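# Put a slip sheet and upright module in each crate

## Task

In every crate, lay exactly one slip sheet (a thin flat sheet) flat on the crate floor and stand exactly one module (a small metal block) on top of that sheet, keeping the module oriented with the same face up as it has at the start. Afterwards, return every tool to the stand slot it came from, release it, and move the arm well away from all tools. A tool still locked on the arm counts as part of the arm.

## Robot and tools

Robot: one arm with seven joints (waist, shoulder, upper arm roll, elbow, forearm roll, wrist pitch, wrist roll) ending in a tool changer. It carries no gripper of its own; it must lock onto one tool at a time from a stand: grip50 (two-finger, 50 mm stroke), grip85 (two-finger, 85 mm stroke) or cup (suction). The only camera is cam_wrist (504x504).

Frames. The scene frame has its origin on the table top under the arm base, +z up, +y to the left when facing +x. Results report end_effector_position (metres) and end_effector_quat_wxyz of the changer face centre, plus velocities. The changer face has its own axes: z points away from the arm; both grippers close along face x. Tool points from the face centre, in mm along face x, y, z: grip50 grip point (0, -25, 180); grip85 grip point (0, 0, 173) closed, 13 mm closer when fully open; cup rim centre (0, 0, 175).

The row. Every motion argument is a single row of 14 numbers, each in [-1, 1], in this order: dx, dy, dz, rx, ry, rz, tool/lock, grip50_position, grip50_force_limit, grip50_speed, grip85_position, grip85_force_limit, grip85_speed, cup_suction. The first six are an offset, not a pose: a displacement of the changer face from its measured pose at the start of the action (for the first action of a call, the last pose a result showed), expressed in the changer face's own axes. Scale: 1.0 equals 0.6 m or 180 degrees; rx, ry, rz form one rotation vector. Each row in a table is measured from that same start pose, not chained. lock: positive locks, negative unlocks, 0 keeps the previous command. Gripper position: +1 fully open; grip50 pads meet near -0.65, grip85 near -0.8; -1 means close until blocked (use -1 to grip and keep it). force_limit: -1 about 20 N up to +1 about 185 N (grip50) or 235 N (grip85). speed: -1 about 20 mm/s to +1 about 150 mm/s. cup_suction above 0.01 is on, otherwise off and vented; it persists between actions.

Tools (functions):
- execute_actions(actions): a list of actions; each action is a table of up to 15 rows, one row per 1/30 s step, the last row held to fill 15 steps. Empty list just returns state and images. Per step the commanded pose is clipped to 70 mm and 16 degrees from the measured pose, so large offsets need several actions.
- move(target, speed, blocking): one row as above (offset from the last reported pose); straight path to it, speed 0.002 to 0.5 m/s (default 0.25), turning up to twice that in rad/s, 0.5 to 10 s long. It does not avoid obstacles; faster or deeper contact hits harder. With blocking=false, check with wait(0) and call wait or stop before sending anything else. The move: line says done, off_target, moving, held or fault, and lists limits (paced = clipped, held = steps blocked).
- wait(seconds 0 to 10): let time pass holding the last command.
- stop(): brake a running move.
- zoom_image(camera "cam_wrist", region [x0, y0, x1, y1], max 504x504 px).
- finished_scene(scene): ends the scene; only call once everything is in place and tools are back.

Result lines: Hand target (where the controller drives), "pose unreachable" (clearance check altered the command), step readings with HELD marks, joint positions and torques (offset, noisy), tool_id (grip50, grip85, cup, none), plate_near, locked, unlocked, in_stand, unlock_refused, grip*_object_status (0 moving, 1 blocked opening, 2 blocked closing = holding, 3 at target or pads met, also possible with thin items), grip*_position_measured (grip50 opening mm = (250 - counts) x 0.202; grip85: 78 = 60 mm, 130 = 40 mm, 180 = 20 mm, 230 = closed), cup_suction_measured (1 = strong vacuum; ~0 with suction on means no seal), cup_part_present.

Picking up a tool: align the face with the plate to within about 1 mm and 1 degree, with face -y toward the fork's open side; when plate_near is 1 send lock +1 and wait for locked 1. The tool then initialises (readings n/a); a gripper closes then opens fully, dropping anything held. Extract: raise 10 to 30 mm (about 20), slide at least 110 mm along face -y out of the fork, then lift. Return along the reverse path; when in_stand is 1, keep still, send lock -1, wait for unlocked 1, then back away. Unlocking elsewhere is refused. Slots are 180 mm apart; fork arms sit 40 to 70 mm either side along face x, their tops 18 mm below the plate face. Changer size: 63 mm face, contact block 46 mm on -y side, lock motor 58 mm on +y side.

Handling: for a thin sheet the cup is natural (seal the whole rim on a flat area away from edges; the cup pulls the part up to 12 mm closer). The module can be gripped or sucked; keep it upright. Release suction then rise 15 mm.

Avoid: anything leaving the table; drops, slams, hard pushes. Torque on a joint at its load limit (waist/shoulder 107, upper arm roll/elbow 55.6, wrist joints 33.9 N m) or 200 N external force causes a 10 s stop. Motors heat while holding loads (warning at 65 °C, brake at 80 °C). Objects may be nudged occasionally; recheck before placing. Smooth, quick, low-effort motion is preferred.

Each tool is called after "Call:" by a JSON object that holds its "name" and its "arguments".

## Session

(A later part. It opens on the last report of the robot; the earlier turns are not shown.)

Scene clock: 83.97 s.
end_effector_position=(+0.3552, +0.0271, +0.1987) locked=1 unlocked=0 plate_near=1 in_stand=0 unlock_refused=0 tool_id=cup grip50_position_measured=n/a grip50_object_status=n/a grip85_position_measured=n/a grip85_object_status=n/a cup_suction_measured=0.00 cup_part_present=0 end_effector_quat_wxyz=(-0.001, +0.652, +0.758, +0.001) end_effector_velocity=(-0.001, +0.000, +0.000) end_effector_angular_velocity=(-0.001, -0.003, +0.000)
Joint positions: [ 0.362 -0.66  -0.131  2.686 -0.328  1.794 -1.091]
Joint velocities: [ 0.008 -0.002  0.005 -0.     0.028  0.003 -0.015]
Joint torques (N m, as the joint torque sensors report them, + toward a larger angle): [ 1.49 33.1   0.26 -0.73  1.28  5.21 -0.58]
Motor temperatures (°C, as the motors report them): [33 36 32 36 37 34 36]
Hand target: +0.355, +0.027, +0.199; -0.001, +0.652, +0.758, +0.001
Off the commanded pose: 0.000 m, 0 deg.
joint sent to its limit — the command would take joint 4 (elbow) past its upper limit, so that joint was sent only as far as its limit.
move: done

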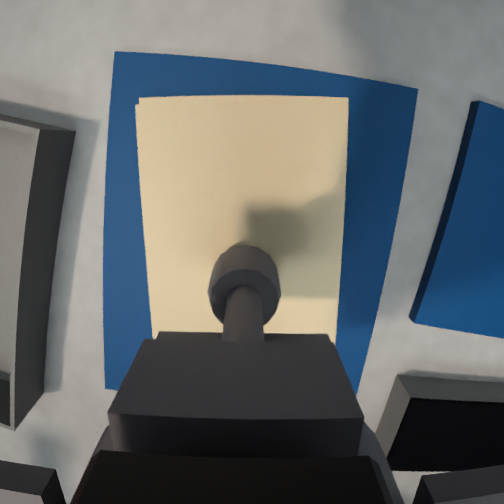

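Good. Pick here.

Call:
{"name": "move", "arguments": {"target": [0,0,0.02,0,0,0,0,1,0,0,1,0,0,1], "speed": 0.02}}

Scene clock: 102.47 s.
end_effector_position=(+0.3550, +0.0272, +0.1867) locked=1 unlocked=0 plate_near=1 in_stand=0 unlock_refused=0 tool_id=cup grip50_position_measured=n/a grip50_object_status=n/a grip85_position_measured=n/a grip85_object_status=n/a cup_suction_measured=0.89 cup_part_present=1 end_effector_quat_wxyz=(-0.001, +0.652, +0.758, +0.001) end_effector_velocity=(-0.000, -0.000, -0.001) end_effector_angular_velocity=(-0.001, +0.000, -0.000)
Joint positions: [ 0.374 -0.714 -0.14   2.674 -0.318  1.837 -1.093]
Joint velocities: [ 0.001 -0.003 -0.002 -0.    -0.     0.002  0.   ]
Joint torques (N m, as the joint torque sensors report them, + toward a larger angle): [ 1.5  34.19 -1.15 -0.97  1.77  5.61 -0.23]
Motor temperatures (°C, as the motors report them): [33 36 32 35 37 34 36]
Hand target: +0.355, +0.027, +0.187; -0.001, +0.652, +0.758, +0.001
Off the commanded pose: 0.000 m, 0 deg.
move: done

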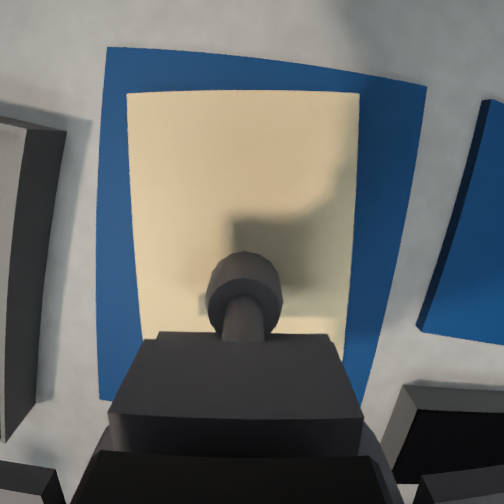

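Call:
{"name": "move", "arguments": {"target": [0,0.067,-0.095,0,0,0,0,1,0,0,1,0,0,1], "speed": 0.12}}

Call:
{"name": "move", "arguments": {"target": [-0.32,-0.055,0,0,0,0.083,0,1,0,0,1,0,0,1]}}

Call:
{"name": "move", "arguments": {"target": [0,0,0.04,0,0,0,0,1,0,0,1,0,0,1], "speed": 0.08}}

Scene clock: 106.23 s.
end_effector_position=(+0.3948, +0.0328, +0.2439) locked=1 unlocked=0 plate_near=1 in_stand=0 unlock_refused=0 tool_id=cup grip50_position_measured=n/a grip50_object_status=n/a grip85_position_measured=n/a grip85_object_status=n/a cup_suction_measured=0.93 cup_part_present=1 end_effector_quat_wxyz=(-0.000, +0.652, +0.758, +0.000) end_effector_velocity=(-0.000, +0.001, -0.000) end_effector_angular_velocity=(+0.003, +0.005, +0.003)
Joint positions: [ 0.172 -0.474  0.038  2.588 -0.375  1.499 -1.09 ]
Joint velocities: [-0.016  0.     0.017 -0.005 -0.    -0.011 -0.003]
Joint torques (N m, as the joint torque sensors report them, + toward a larger angle): [ -0.61  36.9    3.15 -10.24   0.26   4.21  -0.35]
Motor temperatures (°C, as the motors report them): [33 36 32 35 37 34 36]
Hand target: +0.395, +0.033, +0.244; -0.001, +0.652, +0.758, +0.000
Off the commanded pose: 0.000 m, 0 deg.
move: done

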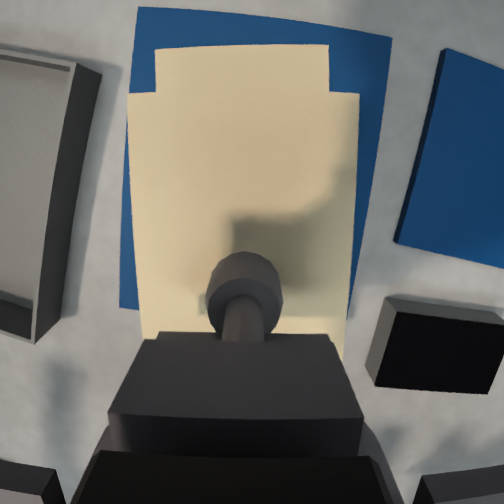

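Scene clock: 107.47 s.
end_effector_position=(+0.3908, -0.1624, +0.2438) locked=1 unlocked=0 plate_near=1 in_stand=0 unlock_refused=0 tool_id=cup grip50_position_measured=n/a grip50_object_status=n/a grip85_position_measured=n/a grip85_object_status=n/a cup_suction_measured=0.93 cup_part_present=1 end_effector_quat_wxyz=(+0.000, +0.745, +0.667, -0.000) end_effector_velocity=(+0.000, -0.000, -0.000) end_effector_angular_velocity=(+0.002, +0.000, -0.001)
Joint positions: [-0.333 -0.495  0.077  2.503 -0.305  1.435 -1.373]
Joint velocities: [-0.006 -0.001  0.005 -0.003 -0.001 -0.003 -0.   ]
Joint torques (N m, as the joint torque sensors report them, + toward a larger angle): [ -0.04  37.2    3.13 -11.8   -0.17   4.49  -0.6 ]
Motor temperatures (°C, as the motors report them): [33 36 32 35 37 34 36]
Hand target: +0.391, -0.162, +0.244; -0.000, +0.745, +0.667, -0.000
Off the commanded pose: 0.001 m, 0 deg.
move: done

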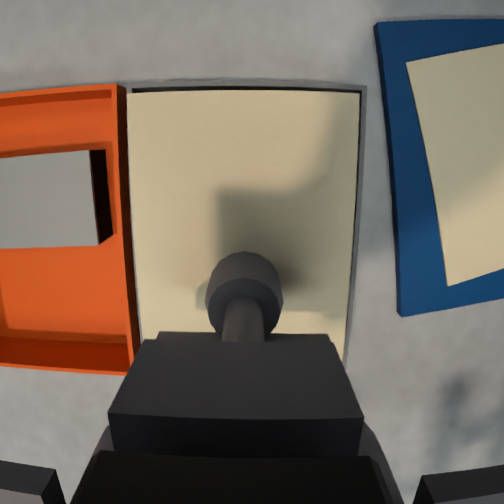

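Scene clock: 108.23 s.
end_effector_position=(+0.3906, -0.1624, +0.2198) locked=1 unlocked=0 plate_near=1 in_stand=0 unlock_refused=0 tool_id=cup grip50_position_measured=n/a grip50_object_status=n/a grip85_position_measured=n/a grip85_object_status=n/a cup_suction_measured=0.93 cup_part_present=1 end_effector_quat_wxyz=(-0.000, +0.745, +0.667, -0.000) end_effector_velocity=(+0.000, -0.000, -0.000) end_effector_angular_velocity=(-0.001, -0.002, +0.001)
Joint positions: [-0.288 -0.575  0.023  2.502 -0.319  1.519 -1.36 ]
Joint velocities: [ 0.002 -0.001 -0.002 -0.    -0.001  0.003 -0.   ]
Joint torques (N m, as the joint torque sensors report them, + toward a larger angle): [  1.83  39.36   1.92 -10.21  -0.21   5.48   0.88]
Motor temperatures (°C, as the motors report them): [33 36 32 35 37 34 36]
Hand target: +0.391, -0.162, +0.220; -0.000, +0.745, +0.667, +0.000
Off the commanded pose: 0.000 m, 0 deg.
move: done

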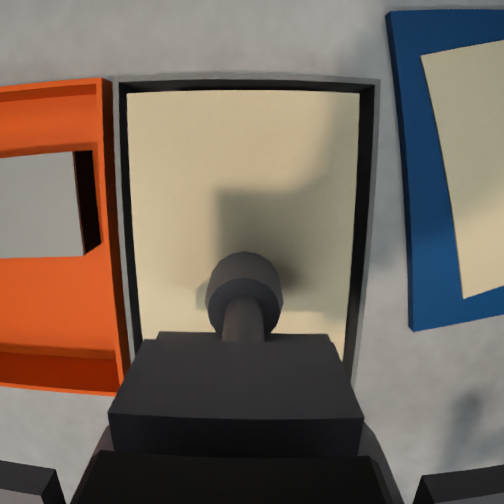

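Call:
{"name": "move", "arguments": {"target": [0.003,0.005,0.005,0,0,0,0,1,0,0,1,0,0,1], "speed": 0.04}}

Call:
{"name": "move", "arguments": {"target": [0,0,0.069,0,0,0,0,1,0,0,1,0,0,1], "speed": 0.06}}

Call:
{"name": "execute_actions", "arguments": {"actions": [[[0,0,0,0,0,0,0,1,0,0,1,0,0,0]]]}}

Call:
{"name": "move", "arguments": {"target": [0,0,-0.12,0,0,0,0,1,0,0,1,0,0,0], "speed": 0.15}}

Scene clock: 111.60 s.
end_effector_position=(+0.3937, -0.1609, +0.2168) locked=1 unlocked=0 plate_near=1 in_stand=0 unlock_refused=0 tool_id=cup grip50_position_measured=n/a grip50_object_status=n/a grip85_position_measured=n/a grip85_object_status=n/a cup_suction_measured=0.93 cup_part_present=1 end_effector_quat_wxyz=(-0.000, +0.745, +0.667, -0.000) end_effector_velocity=(+0.001, +0.000, +0.000) end_effector_angular_velocity=(+0.000, -0.003, -0.000)
Joint positions: [-0.281 -0.587  0.02   2.494 -0.319  1.522 -1.356]
Joint velocities: [ 0.    -0.    -0.    -0.001  0.     0.003  0.   ]
Joint torques (N m, as the joint torque sensors report them, + toward a larger angle): [ 1.37 38.55  1.04 -9.97  0.31  5.48  1.11]
Motor temperatures (°C, as the motors report them): [33 36 32 35 37 34 36]
Hand target: +0.394, -0.161, +0.217; -0.000, +0.745, +0.667, -0.000
Off the commanded pose: 0.000 m, 0 deg.
move: done

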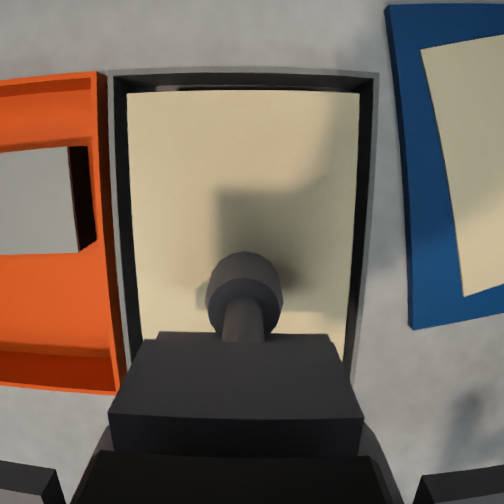

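Scene clock: 112.60 s.
end_effector_position=(+0.3936, -0.1607, +0.1753) locked=1 unlocked=0 plate_near=1 in_stand=0 unlock_refused=0 tool_id=cup grip50_position_measured=n/a grip50_object_status=n/a grip85_position_measured=n/a grip85_object_status=n/a cup_suction_measured=0.93 cup_part_present=1 end_effector_quat_wxyz=(-0.001, +0.745, +0.668, -0.000) end_effector_velocity=(+0.000, -0.000, -0.000) end_effector_angular_velocity=(-0.000, -0.000, -0.000)
Joint positions: [-0.224 -0.73  -0.042  2.471 -0.317  1.648 -1.349]
Joint velocities: [ 0.001 -0.002 -0.001 -0.    -0.     0.001  0.001]
Joint torques (N m, as the joint torque sensors report them, + toward a larger angle): [ 0.96 40.31  0.49 -6.21  1.19  5.69  1.11]
Motor temperatures (°C, as the motors report them): [33 36 32 35 37 34 36]
Hand target: +0.394, -0.161, +0.175; -0.000, +0.745, +0.667, -0.000
Off the commanded pose: 0.000 m, 0 deg.
move: done

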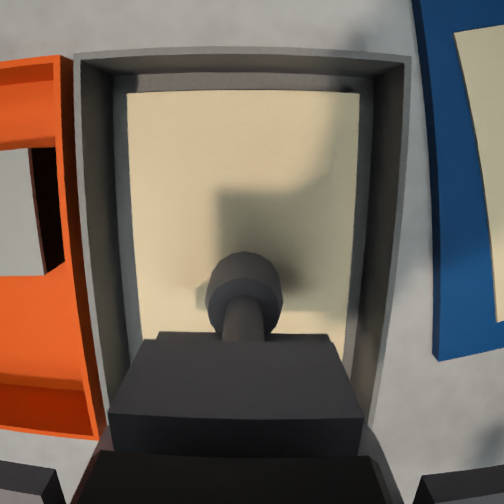

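Scene clock: 113.10 s.
end_effector_position=(+0.3937, -0.1607, +0.1755) locked=1 unlocked=0 plate_near=1 in_stand=0 unlock_refused=0 tool_id=cup grip50_position_measured=n/a grip50_object_status=n/a grip85_position_measured=n/a grip85_object_status=n/a cup_suction_measured=0.00 cup_part_present=0 end_effector_quat_wxyz=(-0.000, +0.745, +0.668, -0.000) end_effector_velocity=(-0.000, +0.000, -0.000) end_effector_angular_velocity=(+0.000, +0.000, +0.000)
Joint positions: [-0.224 -0.73  -0.042  2.47  -0.317  1.648 -1.349]
Joint velocities: [-0. -0.  0.  0.  0. -0.  0.]
Joint torques (N m, as the joint torque sensors report them, + toward a larger angle): [-0.15 39.65  1.03 -5.32  0.47  4.7   0.25]
Motor temperatures (°C, as the motors report them): [33 36 32 35 37 34 36]
Hand target: +0.394, -0.161, +0.175; -0.001, +0.745, +0.668, -0.000
Off the commanded pose: 0.000 m, 0 deg.
Step readings (end_effector_position):
0: (+0.3936, -0.1607, +0.1753)
1: (+0.3936, -0.1607, +0.1753)
2: (+0.3936, -0.1607, +0.1753)
4: (+0.3936, -0.1607, +0.1754)
8: (+0.3937, -0.1607, +0.1755)
15: end_effector_position above

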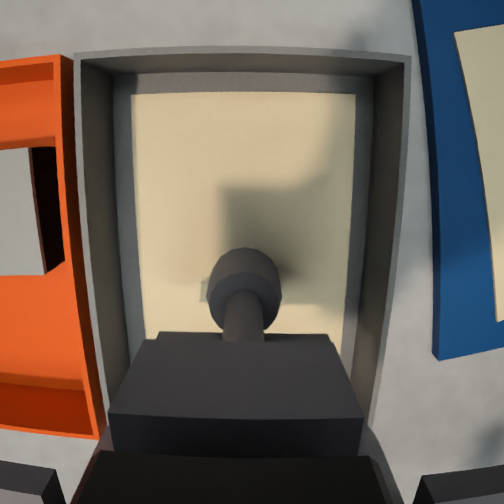

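Scene clock: 113.97 s.
end_effector_position=(+0.3937, -0.1608, +0.2475) locked=1 unlocked=0 plate_near=1 in_stand=0 unlock_refused=0 tool_id=cup grip50_position_measured=n/a grip50_object_status=n/a grip85_position_measured=n/a grip85_object_status=n/a cup_suction_measured=0.00 cup_part_present=0 end_effector_quat_wxyz=(-0.000, +0.745, +0.667, -0.000) end_effector_velocity=(-0.000, +0.001, +0.000) end_effector_angular_velocity=(+0.003, +0.003, +0.000)
Joint positions: [-0.337 -0.485  0.089  2.496 -0.301  1.416 -1.373]
Joint velocities: [-0.008  0.001  0.009 -0.002  0.    -0.007 -0.001]
Joint torques (N m, as the joint torque sensors report them, + toward a larger angle): [ -2.11  38.99   2.96 -12.44  -0.03   4.36  -0.84]
Motor temperatures (°C, as the motors report them): [33 36 32 35 37 34 36]
Hand target: +0.394, -0.161, +0.248; -0.000, +0.745, +0.667, -0.000
Off the commanded pose: 0.000 m, 0 deg.
move: done

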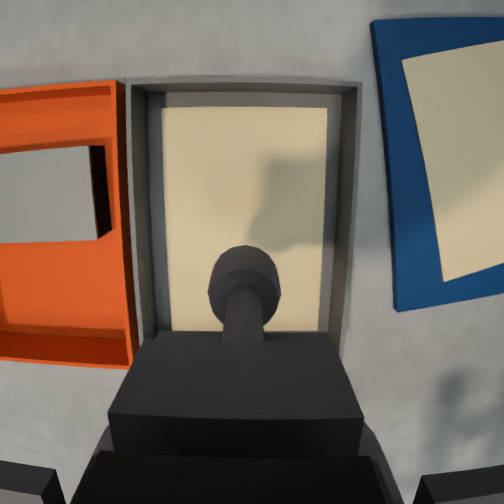

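Call:
{"name": "move", "arguments": {"target": [-0.24,-0.075,0,0,0,0,0,1,0,0,1,0,0,0]}}

Scene clock: 116.53 s.
end_effector_position=(+0.3331, -0.2994, +0.2477) locked=1 unlocked=0 plate_near=1 in_stand=0 unlock_refused=0 tool_id=cup grip50_position_measured=n/a grip50_object_status=n/a grip85_position_measured=n/a grip85_object_status=n/a cup_suction_measured=0.00 cup_part_present=0 end_effector_quat_wxyz=(+0.000, +0.745, +0.667, -0.001) end_effector_velocity=(+0.000, -0.000, -0.000) end_effector_angular_velocity=(+0.003, +0.001, +0.000)
Joint positions: [-0.715 -0.509  0.117  2.426 -0.289  1.369 -1.741]
Joint velocities: [-0.006 -0.001  0.006 -0.003  0.001 -0.005 -0.002]
Joint torques (N m, as the joint torque sensors report them, + toward a larger angle): [ -1.11  39.19   3.47 -13.94  -0.43   4.29  -0.17]
Motor temperatures (°C, as the motors report them): [33 36 32 35 37 34 36]
Hand target: +0.333, -0.299, +0.248; -0.000, +0.745, +0.667, -0.001
Off the commanded pose: 0.000 m, 0 deg.
move: done

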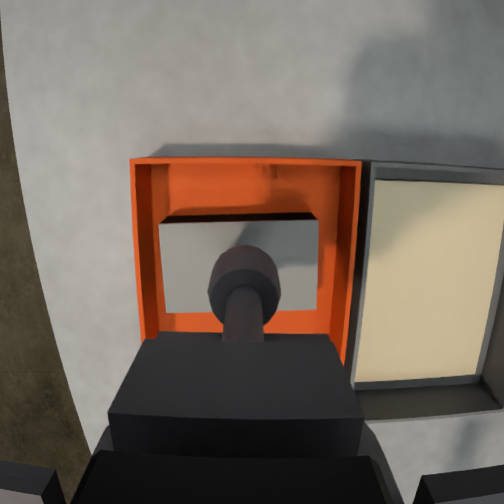

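Call:
{"name": "move", "arguments": {"target": [-0.0065,0.004,0.052,0,0,-0.008,0,1,0,0,1,0,0,0], "speed": 0.1}}

Call:
{"name": "move", "arguments": {"target": [0,0,0.014,0,0,0,0,1,0,0,1,0,0,1], "speed": 0.015}}

Scene clock: 120.67 s.
end_effector_position=(+0.3349, -0.3035, +0.2165) locked=1 unlocked=0 plate_near=1 in_stand=0 unlock_refused=0 tool_id=cup grip50_position_measured=n/a grip50_object_status=n/a grip85_position_measured=n/a grip85_object_status=n/a cup_suction_measured=0.00 cup_part_present=0 end_effector_quat_wxyz=(-0.000, +0.737, +0.676, -0.001) end_effector_velocity=(-0.000, -0.000, -0.000) end_effector_angular_velocity=(-0.001, -0.001, +0.000)
Joint positions: [-0.682 -0.607  0.063  2.413 -0.323  1.458 -1.745]
Joint velocities: [ 0.001 -0.002 -0.002 -0.    -0.001  0.003 -0.   ]
Joint torques (N m, as the joint torque sensors report them, + toward a larger angle): [  0.86  40.74   1.35 -11.76  -1.12   5.35  -0.52]
Motor temperatures (°C, as the motors report them): [33 36 32 35 37 34 36]
Hand target: +0.335, -0.304, +0.216; +0.000, +0.736, +0.677, -0.001
Off the commanded pose: 0.000 m, 0 deg.
move: done

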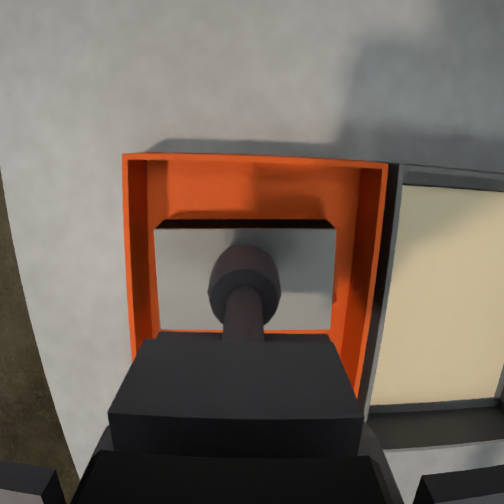

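Scene clock: 121.43 s.
end_effector_position=(+0.3346, -0.3034, +0.2081) locked=1 unlocked=0 plate_near=1 in_stand=0 unlock_refused=0 tool_id=cup grip50_position_measured=n/a grip50_object_status=n/a grip85_position_measured=n/a grip85_object_status=n/a cup_suction_measured=0.93 cup_part_present=1 end_effector_quat_wxyz=(-0.000, +0.737, +0.676, -0.001) end_effector_velocity=(+0.001, -0.000, -0.000) end_effector_angular_velocity=(-0.001, -0.001, +0.001)
Joint positions: [-0.669 -0.633  0.048  2.411 -0.324  1.483 -1.743]
Joint velocities: [ 0.002 -0.001 -0.001 -0.001  0.     0.002 -0.   ]
Joint torques (N m, as the joint torque sensors report them, + toward a larger angle): [  2.81  42.24   1.72 -11.15  -0.45   5.59   0.84]
Motor temperatures (°C, as the motors report them): [33 36 32 35 37 34 36]
Hand target: +0.335, -0.303, +0.208; -0.000, +0.737, +0.676, -0.001
Off the commanded pose: 0.000 m, 0 deg.
move: done

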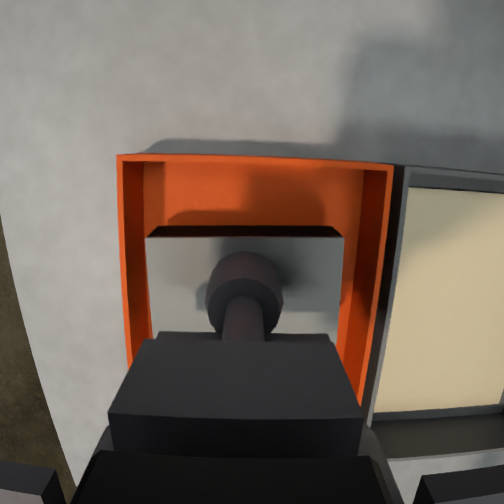

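Call:
{"name": "move", "arguments": {"target": [0,0,-0.09,0,0,0,0,1,0,0,1,0,0,1], "speed": 0.1}}

Call:
{"name": "move", "arguments": {"target": [0.246,0.053,0,0,0,0.508,0,1,0,0,1,0,0,1], "speed": 0.4}}

Call:
{"name": "move", "arguments": {"target": [0,0,0.095,0,0,0,0,1,0,0,1,0,0,1], "speed": 0.08}}

Scene clock: 124.93 s.
end_effector_position=(+0.3346, -0.3033, +0.2620) locked=1 unlocked=0 plate_near=1 in_stand=0 unlock_refused=0 tool_id=cup grip50_position_measured=n/a grip50_object_status=n/a grip85_position_measured=n/a grip85_object_status=n/a cup_suction_measured=1.00 cup_part_present=1 end_effector_quat_wxyz=(-0.001, +0.737, +0.676, -0.001) end_effector_velocity=(-0.000, +0.000, +0.000) end_effector_angular_velocity=(+0.001, -0.000, -0.001)
Joint positions: [-0.751 -0.472  0.154  2.411 -0.278  1.312 -1.78 ]
Joint velocities: [-0.003  0.001  0.004 -0.001  0.    -0.002  0.   ]
Joint torques (N m, as the joint torque sensors report them, + toward a larger angle): [ -1.31  42.05   4.08 -16.04  -0.64   4.49  -0.66]
Motor temperatures (°C, as the motors report them): [33 36 32 35 37 34 36]
Hand target: +0.335, -0.303, +0.262; -0.000, +0.737, +0.676, -0.001
Off the commanded pose: 0.000 m, 0 deg.
move: done

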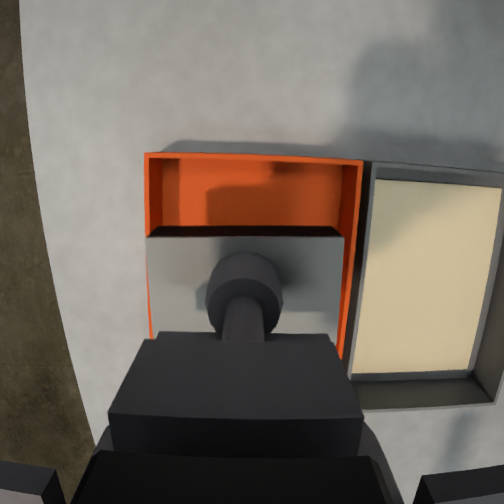

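Scene clock: 127.40 s.
end_effector_position=(+0.3790, -0.1582, +0.2617) locked=1 unlocked=0 plate_near=1 in_stand=0 unlock_refused=0 tool_id=cup grip50_position_measured=n/a grip50_object_status=n/a grip85_position_measured=n/a grip85_object_status=n/a cup_suction_measured=1.00 cup_part_present=1 end_effector_quat_wxyz=(-0.001, +0.998, -0.055, -0.001) end_effector_velocity=(+0.000, +0.000, +0.000) end_effector_angular_velocity=(-0.002, +0.001, -0.001)
Joint positions: [-0.038 -0.419 -0.093  2.494  0.153  1.351 -0.111]
Joint velocities: [ 0.005 -0.    -0.005  0.001 -0.001  0.     0.003]
Joint torques (N m, as the joint torque sensors report them, + toward a larger angle): [  1.54  35.59  -1.93 -11.14  -1.44   5.61   0.93]
Motor temperatures (°C, as the motors report them): [33 36 32 35 37 34 36]
Hand target: +0.379, -0.158, +0.262; -0.001, +0.998, -0.055, -0.001
Off the commanded pose: 0.001 m, 0 deg.
move: done

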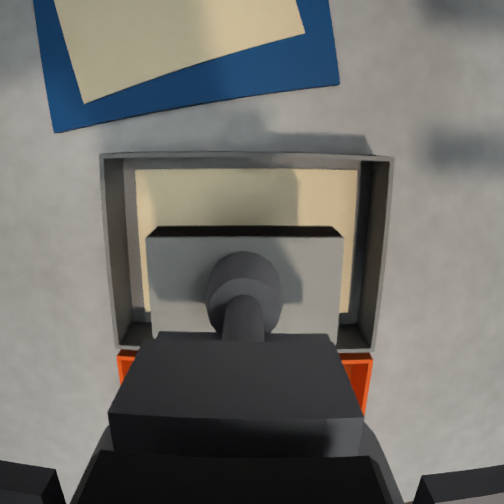

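Scene clock: 128.47 s.
end_effector_position=(+0.3788, -0.1581, +0.2045) locked=1 unlocked=0 plate_near=1 in_stand=0 unlock_refused=0 tool_id=cup grip50_position_measured=n/a grip50_object_status=n/a grip85_position_measured=n/a grip85_object_status=n/a cup_suction_measured=1.00 cup_part_present=1 end_effector_quat_wxyz=(-0.001, +0.998, -0.055, -0.001) end_effector_velocity=(+0.000, -0.000, -0.000) end_effector_angular_velocity=(-0.000, -0.001, -0.001)
Joint positions: [-0.089 -0.631 -0.026  2.444  0.199  1.515 -0.148]
Joint velocities: [-0.001 -0.001  0.001 -0.     0.     0.002  0.   ]
Joint torques (N m, as the joint torque sensors report them, + toward a larger angle): [-2.04 38.25  0.67 -7.86 -0.18  5.4  -0.47]
Motor temperatures (°C, as the motors report them): [33 36 32 35 37 34 36]
Hand target: +0.379, -0.158, +0.205; -0.001, +0.998, -0.055, -0.001
Off the commanded pose: 0.000 m, 0 deg.
move: done

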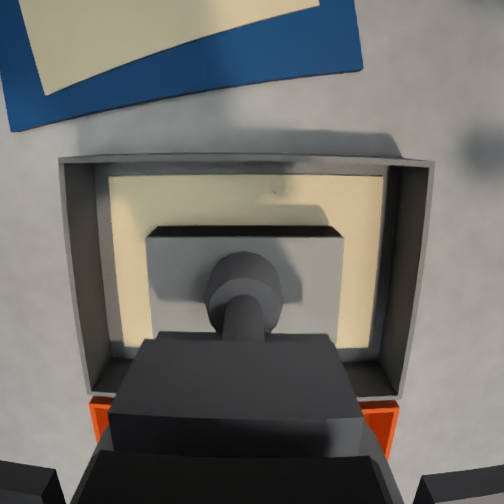

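Nice; posture also fixed.

Call:
{"name": "move", "arguments": {"target": [0,0,0.006,0,0,0,0,1,0,0,1,0,0,1], "speed": 0.008}}

Call:
{"name": "move", "arguments": {"target": [0,0,0.002,0,0,0,0,1,0,0,1,0,0,1], "speed": 0.005}}

Scene clock: 130.70 s.
end_effector_position=(+0.3786, -0.1581, +0.2009) locked=1 unlocked=0 plate_near=1 in_stand=0 unlock_refused=0 tool_id=cup grip50_position_measured=n/a grip50_object_status=n/a grip85_position_measured=n/a grip85_object_status=n/a cup_suction_measured=1.00 cup_part_present=1 end_effector_quat_wxyz=(-0.001, +0.998, -0.055, -0.002) end_effector_velocity=(-0.000, -0.000, -0.000) end_effector_angular_velocity=(+0.000, +0.000, -0.000)
Joint positions: [-0.092 -0.644 -0.023  2.441  0.199  1.524 -0.148]
Joint velocities: [-0.001 -0.001  0.    -0.     0.     0.001 -0.   ]
Joint torques (N m, as the joint torque sensors report them, + toward a larger angle): [-1.24 39.11  0.41 -7.42 -0.2   5.52 -0.4 ]
Motor temperatures (°C, as the motors report them): [33 36 32 35 37 34 36]
Hand target: +0.379, -0.158, +0.201; -0.001, +0.998, -0.055, -0.001
Off the commanded pose: 0.000 m, 0 deg.
move: done

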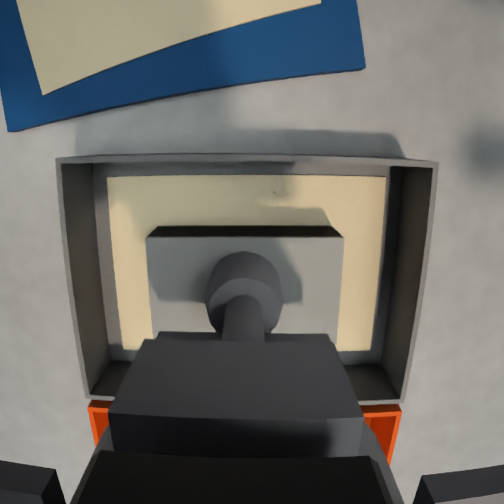

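Scene clock: 131.40 s.
end_effector_position=(+0.3784, -0.1580, +0.1997) locked=1 unlocked=0 plate_near=1 in_stand=0 unlock_refused=0 tool_id=cup grip50_position_measured=n/a grip50_object_status=n/a grip85_position_measured=n/a grip85_object_status=n/a cup_suction_measured=1.00 cup_part_present=1 end_effector_quat_wxyz=(-0.001, +0.998, -0.055, -0.002) end_effector_velocity=(+0.000, -0.000, +0.000) end_effector_angular_velocity=(-0.000, -0.002, -0.000)
Joint positions: [-0.093 -0.648 -0.022  2.44   0.199  1.527 -0.148]
Joint velocities: [-0.     0.     0.    -0.     0.001  0.001 -0.   ]
Joint torques (N m, as the joint torque sensors report them, + toward a larger angle): [-1.51 38.55  0.4  -7.45 -0.05  5.44  0.  ]
Motor temperatures (°C, as the motors report them): [33 36 32 35 37 34 36]
Hand target: +0.379, -0.158, +0.200; -0.001, +0.998, -0.055, -0.002
Off the commanded pose: 0.000 m, 0 deg.
move: done

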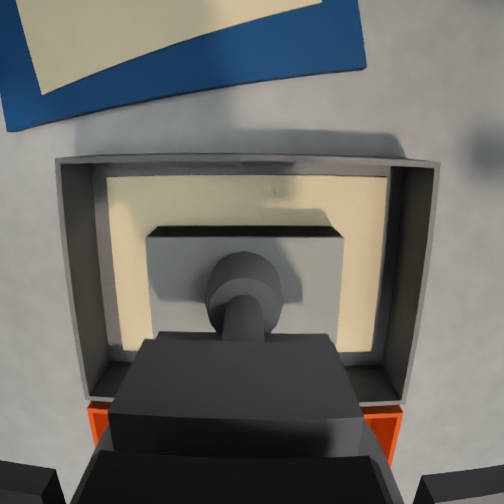

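Call:
{"name": "execute_actions", "arguments": {"actions": []}}

Scene clock: 139.03 s.
end_effector_position=(+0.3784, -0.1580, +0.1997) locked=1 unlocked=0 plate_near=1 in_stand=0 unlock_refused=0 tool_id=cup grip50_position_measured=n/a grip50_object_status=n/a grip85_position_measured=n/a grip85_object_status=n/a cup_suction_measured=1.00 cup_part_present=1 end_effector_quat_wxyz=(-0.001, +0.998, -0.055, -0.002) end_effector_velocity=(+0.000, -0.000, +0.000) end_effector_angular_velocity=(-0.001, -0.001, -0.001)
Joint positions: [-0.093 -0.648 -0.022  2.44   0.199  1.527 -0.148]
Joint velocities: [ 0.    -0.    -0.     0.     0.001  0.002  0.   ]
Joint torques (N m, as the joint torque sensors report them, + toward a larger angle): [-1.49 38.48  0.41 -7.54 -0.03  5.69 -0.03]
Motor temperatures (°C, as the motors report them): [33 36 31 35 37 34 36]
Hand target: +0.379, -0.158, +0.200; -0.001, +0.998, -0.055, -0.002
Off the commanded pose: 0.000 m, 0 deg.

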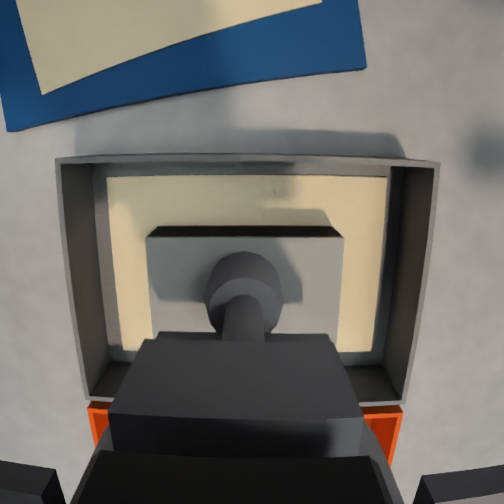

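Call:
{"name": "execute_actions", "arguments": {"actions": [[[0,0,0.0012,0,0,0,0,1,0,0,1,0,0,1]],[[0,0,0,0,0,0,0,1,0,0,1,0,0,0]]]}}

Call:
{"name": "move", "arguments": {"target": [0,0,-0.12,0,0,0,0,1,0,0,1,0,0,0], "speed": 0.15}}

Scene clock: 141.57 s.
end_effector_position=(+0.3788, -0.1581, +0.1995) locked=1 unlocked=0 plate_near=1 in_stand=0 unlock_refused=0 tool_id=cup grip50_position_measured=n/a grip50_object_status=n/a grip85_position_measured=n/a grip85_object_status=n/a cup_suction_measured=0.00 cup_part_present=0 end_effector_quat_wxyz=(-0.001, +0.998, -0.055, -0.001) end_effector_velocity=(-0.000, -0.000, -0.000) end_effector_angular_velocity=(-0.000, +0.000, -0.001)
Joint positions: [-0.093 -0.649 -0.021  2.439  0.199  1.529 -0.148]
Joint velocities: [ 0.    -0.    -0.    -0.     0.001 -0.     0.   ]
Joint torques (N m, as the joint torque sensors report them, + toward a larger angle): [-0.54 35.06 -0.22 -5.85 -0.1   3.98  0.33]
Motor temperatures (°C, as the motors report them): [33 36 31 35 37 34 36]
Hand target: +0.378, -0.158, +0.199; -0.001, +0.998, -0.055, -0.002
Off the commanded pose: 0.000 m, 0 deg.
Step readings (end_effector_position; steps 1 to 15: 1st action; 16 to 30: 2nd action):
0: (+0.3784, -0.1580, +0.1997)
1: (+0.3784, -0.1580, +0.1996)
2: (+0.3784, -0.1580, +0.1994)
4: (+0.3784, -0.1580, +0.1992)
8: (+0.3785, -0.1580, +0.1991)
15: (+0.3785, -0.1580, +0.1991)
16: (+0.3785, -0.1580, +0.1991)
17: (+0.3785, -0.1580, +0.1992)
19: (+0.3788, -0.1581, +0.1994)
23: (+0.3788, -0.1581, +0.1995)
30: end_effector_position above

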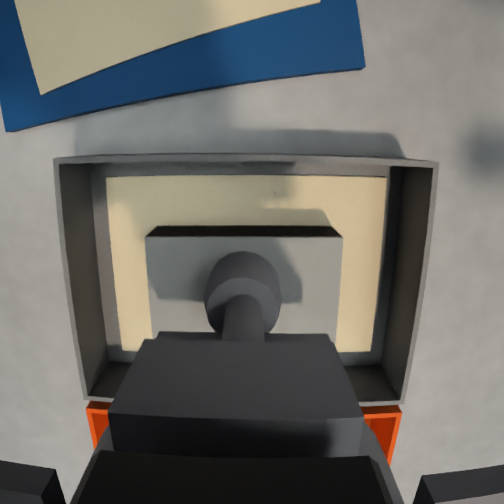

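Scene clock: 142.47 s.
end_effector_position=(+0.3790, -0.1582, +0.2716) locked=1 unlocked=0 plate_near=1 in_stand=0 unlock_refused=0 tool_id=cup grip50_position_measured=n/a grip50_object_status=n/a grip85_position_measured=n/a grip85_object_status=n/a cup_suction_measured=0.00 cup_part_present=0 end_effector_quat_wxyz=(-0.001, +0.998, -0.055, -0.001) end_effector_velocity=(-0.000, -0.000, +0.000) end_effector_angular_velocity=(-0.000, +0.001, +0.000)
Joint positions: [-0.032 -0.382 -0.103  2.501  0.137  1.321 -0.099]
Joint velocities: [ 0.003  0.001 -0.003  0.    -0.    -0.003  0.   ]
Joint torques (N m, as the joint torque sensors report them, + toward a larger angle): [  0.86  35.29  -1.45 -12.07  -1.71   4.39   1.16]
Motor temperatures (°C, as the motors report them): [33 36 31 35 37 34 36]
Hand target: +0.379, -0.158, +0.272; -0.001, +0.998, -0.055, -0.001
Off the commanded pose: 0.000 m, 0 deg.
move: done

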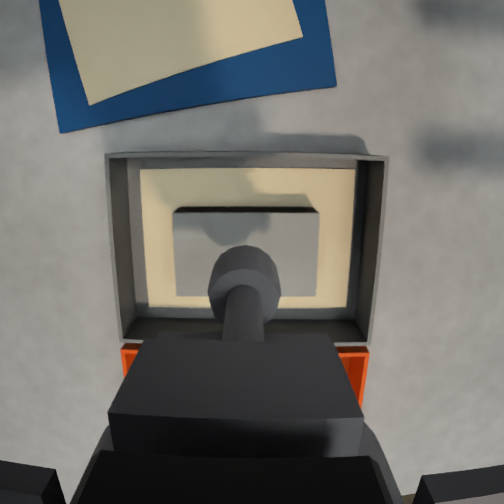

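Call:
{"name": "move", "arguments": {"target": [0.016,-0.325,-0.01,0,0,-0.583,0,1,0,0,1,0,0,0], "speed": 0.4}}

Call:
{"name": "move", "arguments": {"target": [0,-0.085,0.1,0,0,0,0,1,0,0,1,0,0,0], "speed": 0.2}}

Scene clock: 147.40 s.
end_effector_position=(+0.4100, +0.0346, +0.2780) locked=1 unlocked=0 plate_near=1 in_stand=0 unlock_refused=0 tool_id=cup grip50_position_measured=n/a grip50_object_status=n/a grip85_position_measured=n/a grip85_object_status=n/a cup_suction_measured=0.00 cup_part_present=0 end_effector_quat_wxyz=(-0.001, +0.652, +0.758, +0.000) end_effector_velocity=(+0.000, +0.000, +0.000) end_effector_angular_velocity=(+0.001, +0.000, +0.003)
Joint positions: [ 0.014 -0.382  0.207  2.525 -0.36   1.325 -1.113]
Joint velocities: [-0.002 -0.     0.002 -0.001  0.001 -0.001 -0.004]
Joint torques (N m, as the joint torque sensors report them, + toward a larger angle): [ -1.13  34.01   3.63 -15.25  -0.95   4.21  -0.54]
Motor temperatures (°C, as the motors report them): [33 36 31 35 37 34 36]
Hand target: +0.410, +0.035, +0.278; -0.001, +0.652, +0.758, +0.000
Off the commanded pose: 0.000 m, 0 deg.
move: done

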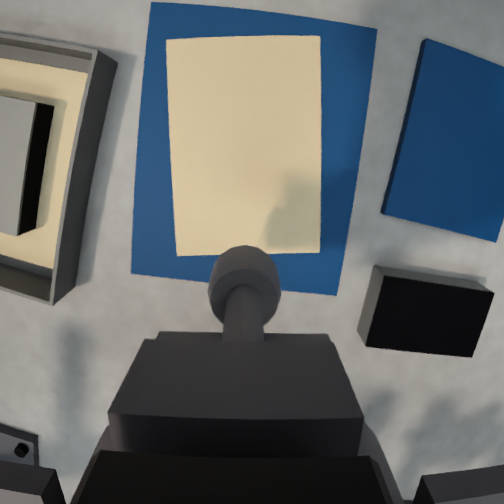

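Scene clock: 148.40 s.
end_effector_position=(+0.3595, +0.0275, +0.2178) locked=1 unlocked=0 plate_near=1 in_stand=0 unlock_refused=0 tool_id=cup grip50_position_measured=n/a grip50_object_status=n/a grip85_position_measured=n/a grip85_object_status=n/a cup_suction_measured=0.00 cup_part_present=0 end_effector_quat_wxyz=(-0.001, +0.652, +0.758, +0.000) end_effector_velocity=(-0.001, +0.000, -0.000) end_effector_angular_velocity=(-0.002, -0.007, +0.001)
Joint positions: [ 0.32  -0.569 -0.095  2.686 -0.337  1.7   -1.094]
Joint velocities: [ 0.022 -0.005 -0.003  0.     0.043  0.01  -0.024]
Joint torques (N m, as the joint torque sensors report them, + toward a larger angle): [ 2.31 32.42 -0.68 -3.16  0.68  5.19 -0.36]
Motor temperatures (°C, as the motors report them): [33 36 31 35 37 34 36]
Hand target: +0.359, +0.027, +0.218; -0.001, +0.652, +0.758, +0.000
Off the commanded pose: 0.000 m, 0 deg.
joint sent to its limit — the command would take joint 4 (elbow) past its upper limit, so that joint was sent only as far as its limit.
move: done

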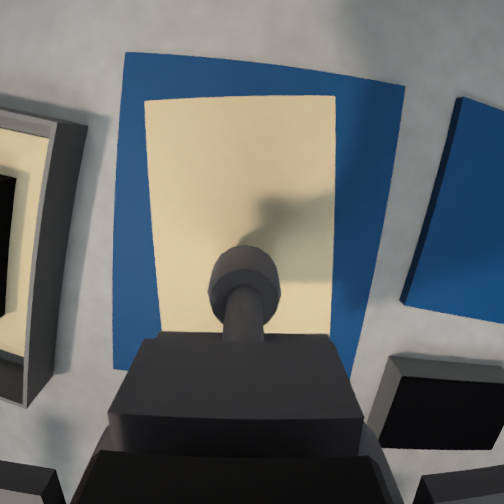

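Call:
{"name": "move", "arguments": {"target": [-0.001,-0.005,0.035,0,0,-0.007,0,1,0,0,1,0,0,1], "speed": 0.08}}

Call:
{"name": "move", "arguments": {"target": [0,0,0.016,0,0,0,0,1,0,0,1,0,0,1], "speed": 0.02}}

Scene clock: 151.20 s.
end_effector_position=(+0.3565, +0.0266, +0.1968) locked=1 unlocked=0 plate_near=1 in_stand=0 unlock_refused=0 tool_id=cup grip50_position_measured=n/a grip50_object_status=n/a grip85_position_measured=n/a grip85_object_status=n/a cup_suction_measured=0.00 cup_part_present=0 end_effector_quat_wxyz=(-0.002, +0.644, +0.765, +0.000) end_effector_velocity=(-0.000, -0.000, -0.000) end_effector_angular_velocity=(-0.001, -0.000, -0.000)
Joint positions: [ 0.356 -0.666 -0.127  2.679 -0.326  1.792 -1.117]
Joint velocities: [ 0.002 -0.003 -0.003  0.    -0.     0.003  0.   ]
Joint torques (N m, as the joint torque sensors report them, + toward a larger angle): [ 2.33 32.26 -0.82 -2.25  1.53  5.5  -0.51]
Motor temperatures (°C, as the motors report them): [33 36 31 35 37 34 36]
Hand target: +0.357, +0.027, +0.197; -0.002, +0.644, +0.765, +0.000
Off the commanded pose: 0.000 m, 0 deg.
move: done

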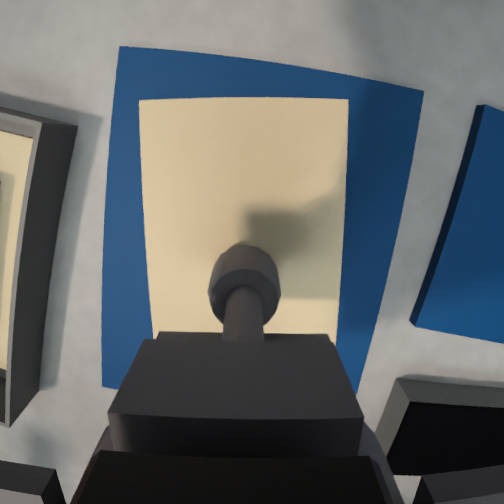

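Scene clock: 151.90 s.
end_effector_position=(+0.3563, +0.0266, +0.1872) locked=1 unlocked=0 plate_near=1 in_stand=0 unlock_refused=0 tool_id=cup grip50_position_measured=n/a grip50_object_status=n/a grip85_position_measured=n/a grip85_object_status=n/a cup_suction_measured=0.79 cup_part_present=1 end_effector_quat_wxyz=(-0.002, +0.644, +0.765, +0.000) end_effector_velocity=(+0.000, -0.000, -0.000) end_effector_angular_velocity=(-0.000, -0.001, +0.000)
Joint positions: [ 0.366 -0.709 -0.134  2.67  -0.319  1.826 -1.117]
Joint velocities: [ 0.001 -0.003 -0.002 -0.    -0.     0.003 -0.   ]
Joint torques (N m, as the joint torque sensors report them, + toward a larger angle): [ 1.2  34.13 -0.65 -1.2   1.54  5.04 -0.31]
Motor temperatures (°C, as the motors report them): [33 36 31 35 37 34 36]
Hand target: +0.356, +0.027, +0.187; -0.002, +0.644, +0.765, +0.000
Off the commanded pose: 0.000 m, 0 deg.
move: done

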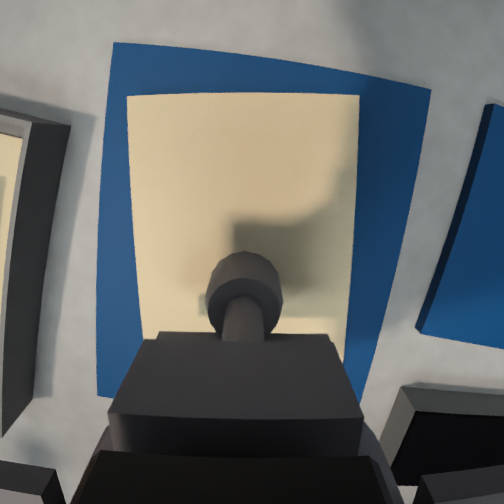

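Call:
{"name": "move", "arguments": {"target": [0,0.0667,-0.12,0,0,0,0,1,0,0,1,0,0,1], "speed": 0.15}}

Call:
{"name": "move", "arguments": {"target": [-0.5475,-0.1347,0,0,0,0.0894,0,1,0,0,1,0,0,1], "speed": 0.3}}

Call:
{"name": "move", "arguments": {"target": [0,0,0.065,0,0,0,0,1,0,0,1,0,0,1], "speed": 0.1}}

Scene clock: 155.90 s.
end_effector_position=(+0.3960, +0.0331, +0.2594) locked=1 unlocked=0 plate_near=1 in_stand=0 unlock_refused=0 tool_id=cup grip50_position_measured=n/a grip50_object_status=n/a grip85_position_measured=n/a grip85_object_status=n/a cup_suction_measured=0.93 cup_part_present=1 end_effector_quat_wxyz=(-0.001, +0.644, +0.765, -0.000) end_effector_velocity=(-0.000, +0.001, +0.000) end_effector_angular_velocity=(+0.001, +0.004, +0.003)
Joint positions: [ 0.127 -0.421  0.097  2.577 -0.344  1.427 -1.135]
Joint velocities: [-0.01   0.     0.012 -0.004  0.001 -0.008 -0.003]
Joint torques (N m, as the joint torque sensors report them, + toward a larger angle): [ -1.4   34.43   2.74 -13.12   0.41   4.47  -0.83]
Motor temperatures (°C, as the motors report them): [33 36 31 35 37 34 36]
Hand target: +0.396, +0.033, +0.259; -0.001, +0.644, +0.765, -0.000
Off the commanded pose: 0.000 m, 0 deg.
move: done

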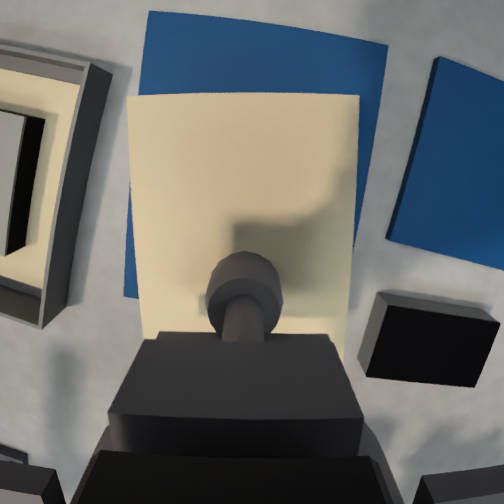

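Scene clock: 157.50 s.
end_effector_position=(+0.3721, -0.3051, +0.2593) locked=1 unlocked=0 plate_near=1 in_stand=0 unlock_refused=0 tool_id=cup grip50_position_measured=n/a grip50_object_status=n/a grip85_position_measured=n/a grip85_object_status=n/a cup_suction_measured=0.93 cup_part_present=1 end_effector_quat_wxyz=(-0.001, +0.745, +0.667, -0.001) end_effector_velocity=(+0.001, -0.001, +0.000) end_effector_angular_velocity=(+0.001, -0.002, -0.001)
Joint positions: [-0.643 -0.509  0.11   2.32  -0.182  1.264 -1.784]
Joint velocities: [-0.004 -0.001  0.004 -0.003  0.    -0.    -0.001]
Joint torques (N m, as the joint torque sensors report them, + toward a larger angle): [ -2.85  41.81   3.61 -17.27  -0.82   4.55  -0.5 ]
Motor temperatures (°C, as the motors report them): [33 36 31 35 37 34 36]
Hand target: +0.372, -0.305, +0.259; -0.001, +0.745, +0.667, -0.001
Off the commanded pose: 0.001 m, 0 deg.
move: done

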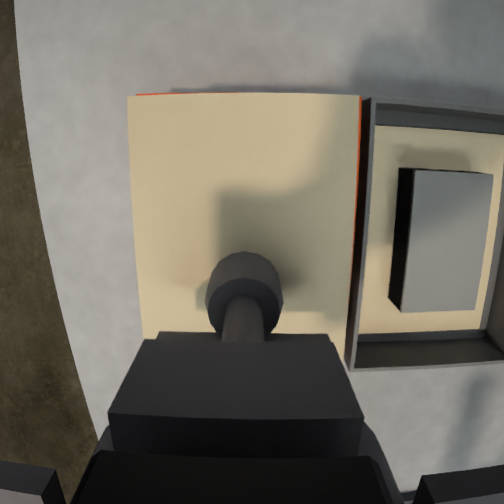

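Scene clock: 158.27 s.
end_effector_position=(+0.3718, -0.3051, +0.2203) locked=1 unlocked=0 plate_near=1 in_stand=0 unlock_refused=0 tool_id=cup grip50_position_measured=n/a grip50_object_status=n/a grip85_position_measured=n/a grip85_object_status=n/a cup_suction_measured=0.93 cup_part_present=1 end_effector_quat_wxyz=(-0.001, +0.745, +0.667, -0.001) end_effector_velocity=(+0.000, -0.000, -0.000) end_effector_angular_velocity=(-0.001, -0.000, -0.000)
Joint positions: [-0.611 -0.619  0.067  2.316 -0.203  1.372 -1.768]
Joint velocities: [ 0.002 -0.002 -0.002 -0.001  0.001  0.002  0.   ]
Joint torques (N m, as the joint torque sensors report them, + toward a larger angle): [  0.61  44.31   1.24 -13.94  -1.24   5.16   0.91]
Motor temperatures (°C, as the motors report them): [33 36 31 35 37 34 36]
Hand target: +0.372, -0.305, +0.220; -0.001, +0.745, +0.667, -0.001
Off the commanded pose: 0.000 m, 0 deg.
move: done

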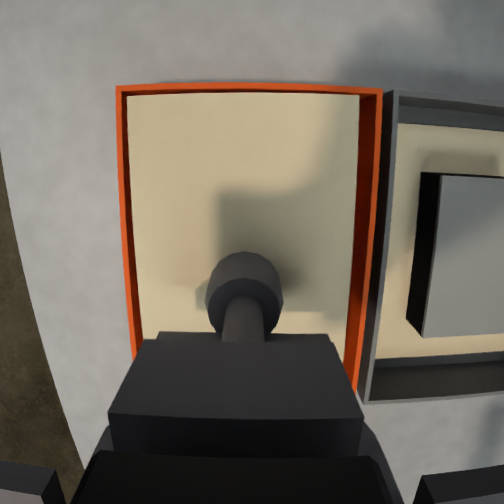

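Call:
{"name": "move", "arguments": {"target": [0.005,0.006,0.012,0,0,0.004,0,1,0,0,1,0,0,1], "speed": 0.03}}

Scene clock: 160.40 s.
end_effector_position=(+0.3756, -0.3024, +0.2131) locked=1 unlocked=0 plate_near=1 in_stand=0 unlock_refused=0 tool_id=cup grip50_position_measured=n/a grip50_object_status=n/a grip85_position_measured=n/a grip85_object_status=n/a cup_suction_measured=0.93 cup_part_present=1 end_effector_quat_wxyz=(-0.001, +0.749, +0.663, -0.001) end_effector_velocity=(+0.000, -0.000, -0.000) end_effector_angular_velocity=(-0.000, -0.001, -0.001)
Joint positions: [-0.594 -0.64   0.059  2.31  -0.201  1.388 -1.748]
Joint velocities: [ 0.001 -0.001 -0.    -0.    -0.     0.001  0.002]
Joint torques (N m, as the joint torque sensors report them, + toward a larger angle): [  1.19  43.72   1.4  -13.22  -0.28   5.64   1.3 ]
Motor temperatures (°C, as the motors report them): [33 36 31 35 37 34 36]
Hand target: +0.376, -0.302, +0.213; -0.001, +0.749, +0.663, -0.001
Off the commanded pose: 0.000 m, 0 deg.
move: done

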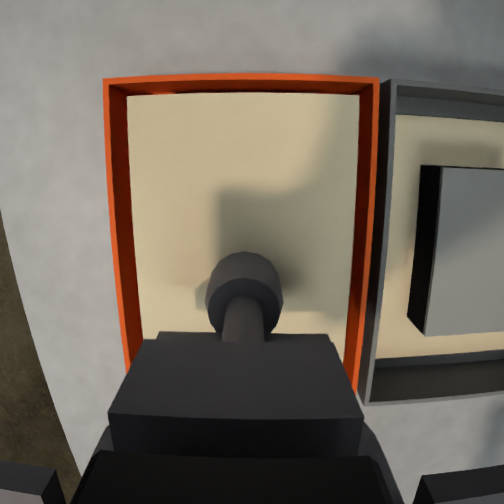

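Call:
{"name": "move", "arguments": {"target": [-0.001,0,0.062,0,0,-0.003,0,1,0,0,1,0,0,1], "speed": 0.05}}

Scene clock: 162.47 s.
end_effector_position=(+0.3752, -0.3029, +0.1758) locked=1 unlocked=0 plate_near=1 in_stand=0 unlock_refused=0 tool_id=cup grip50_position_measured=n/a grip50_object_status=n/a grip85_position_measured=n/a grip85_object_status=n/a cup_suction_measured=0.93 cup_part_present=1 end_effector_quat_wxyz=(-0.001, +0.746, +0.666, -0.001) end_effector_velocity=(+0.000, -0.000, -0.000) end_effector_angular_velocity=(-0.000, -0.002, +0.001)
Joint positions: [-0.571 -0.749  0.027  2.289 -0.211  1.478 -1.748]
Joint velocities: [ 0.    -0.002 -0.    -0.001 -0.     0.003 -0.   ]
Joint torques (N m, as the joint torque sensors report them, + toward a larger angle): [  1.23  45.98   0.79 -10.81  -1.01   5.41  -0.48]
Motor temperatures (°C, as the motors report them): [33 36 31 35 37 34 36]
Hand target: +0.375, -0.303, +0.176; -0.001, +0.746, +0.666, -0.001
Off the commanded pose: 0.000 m, 0 deg.
move: done

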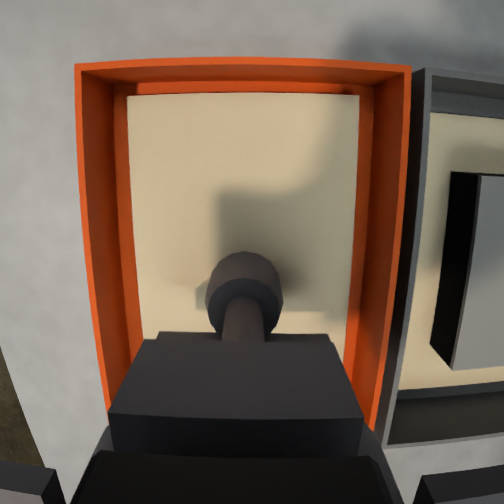

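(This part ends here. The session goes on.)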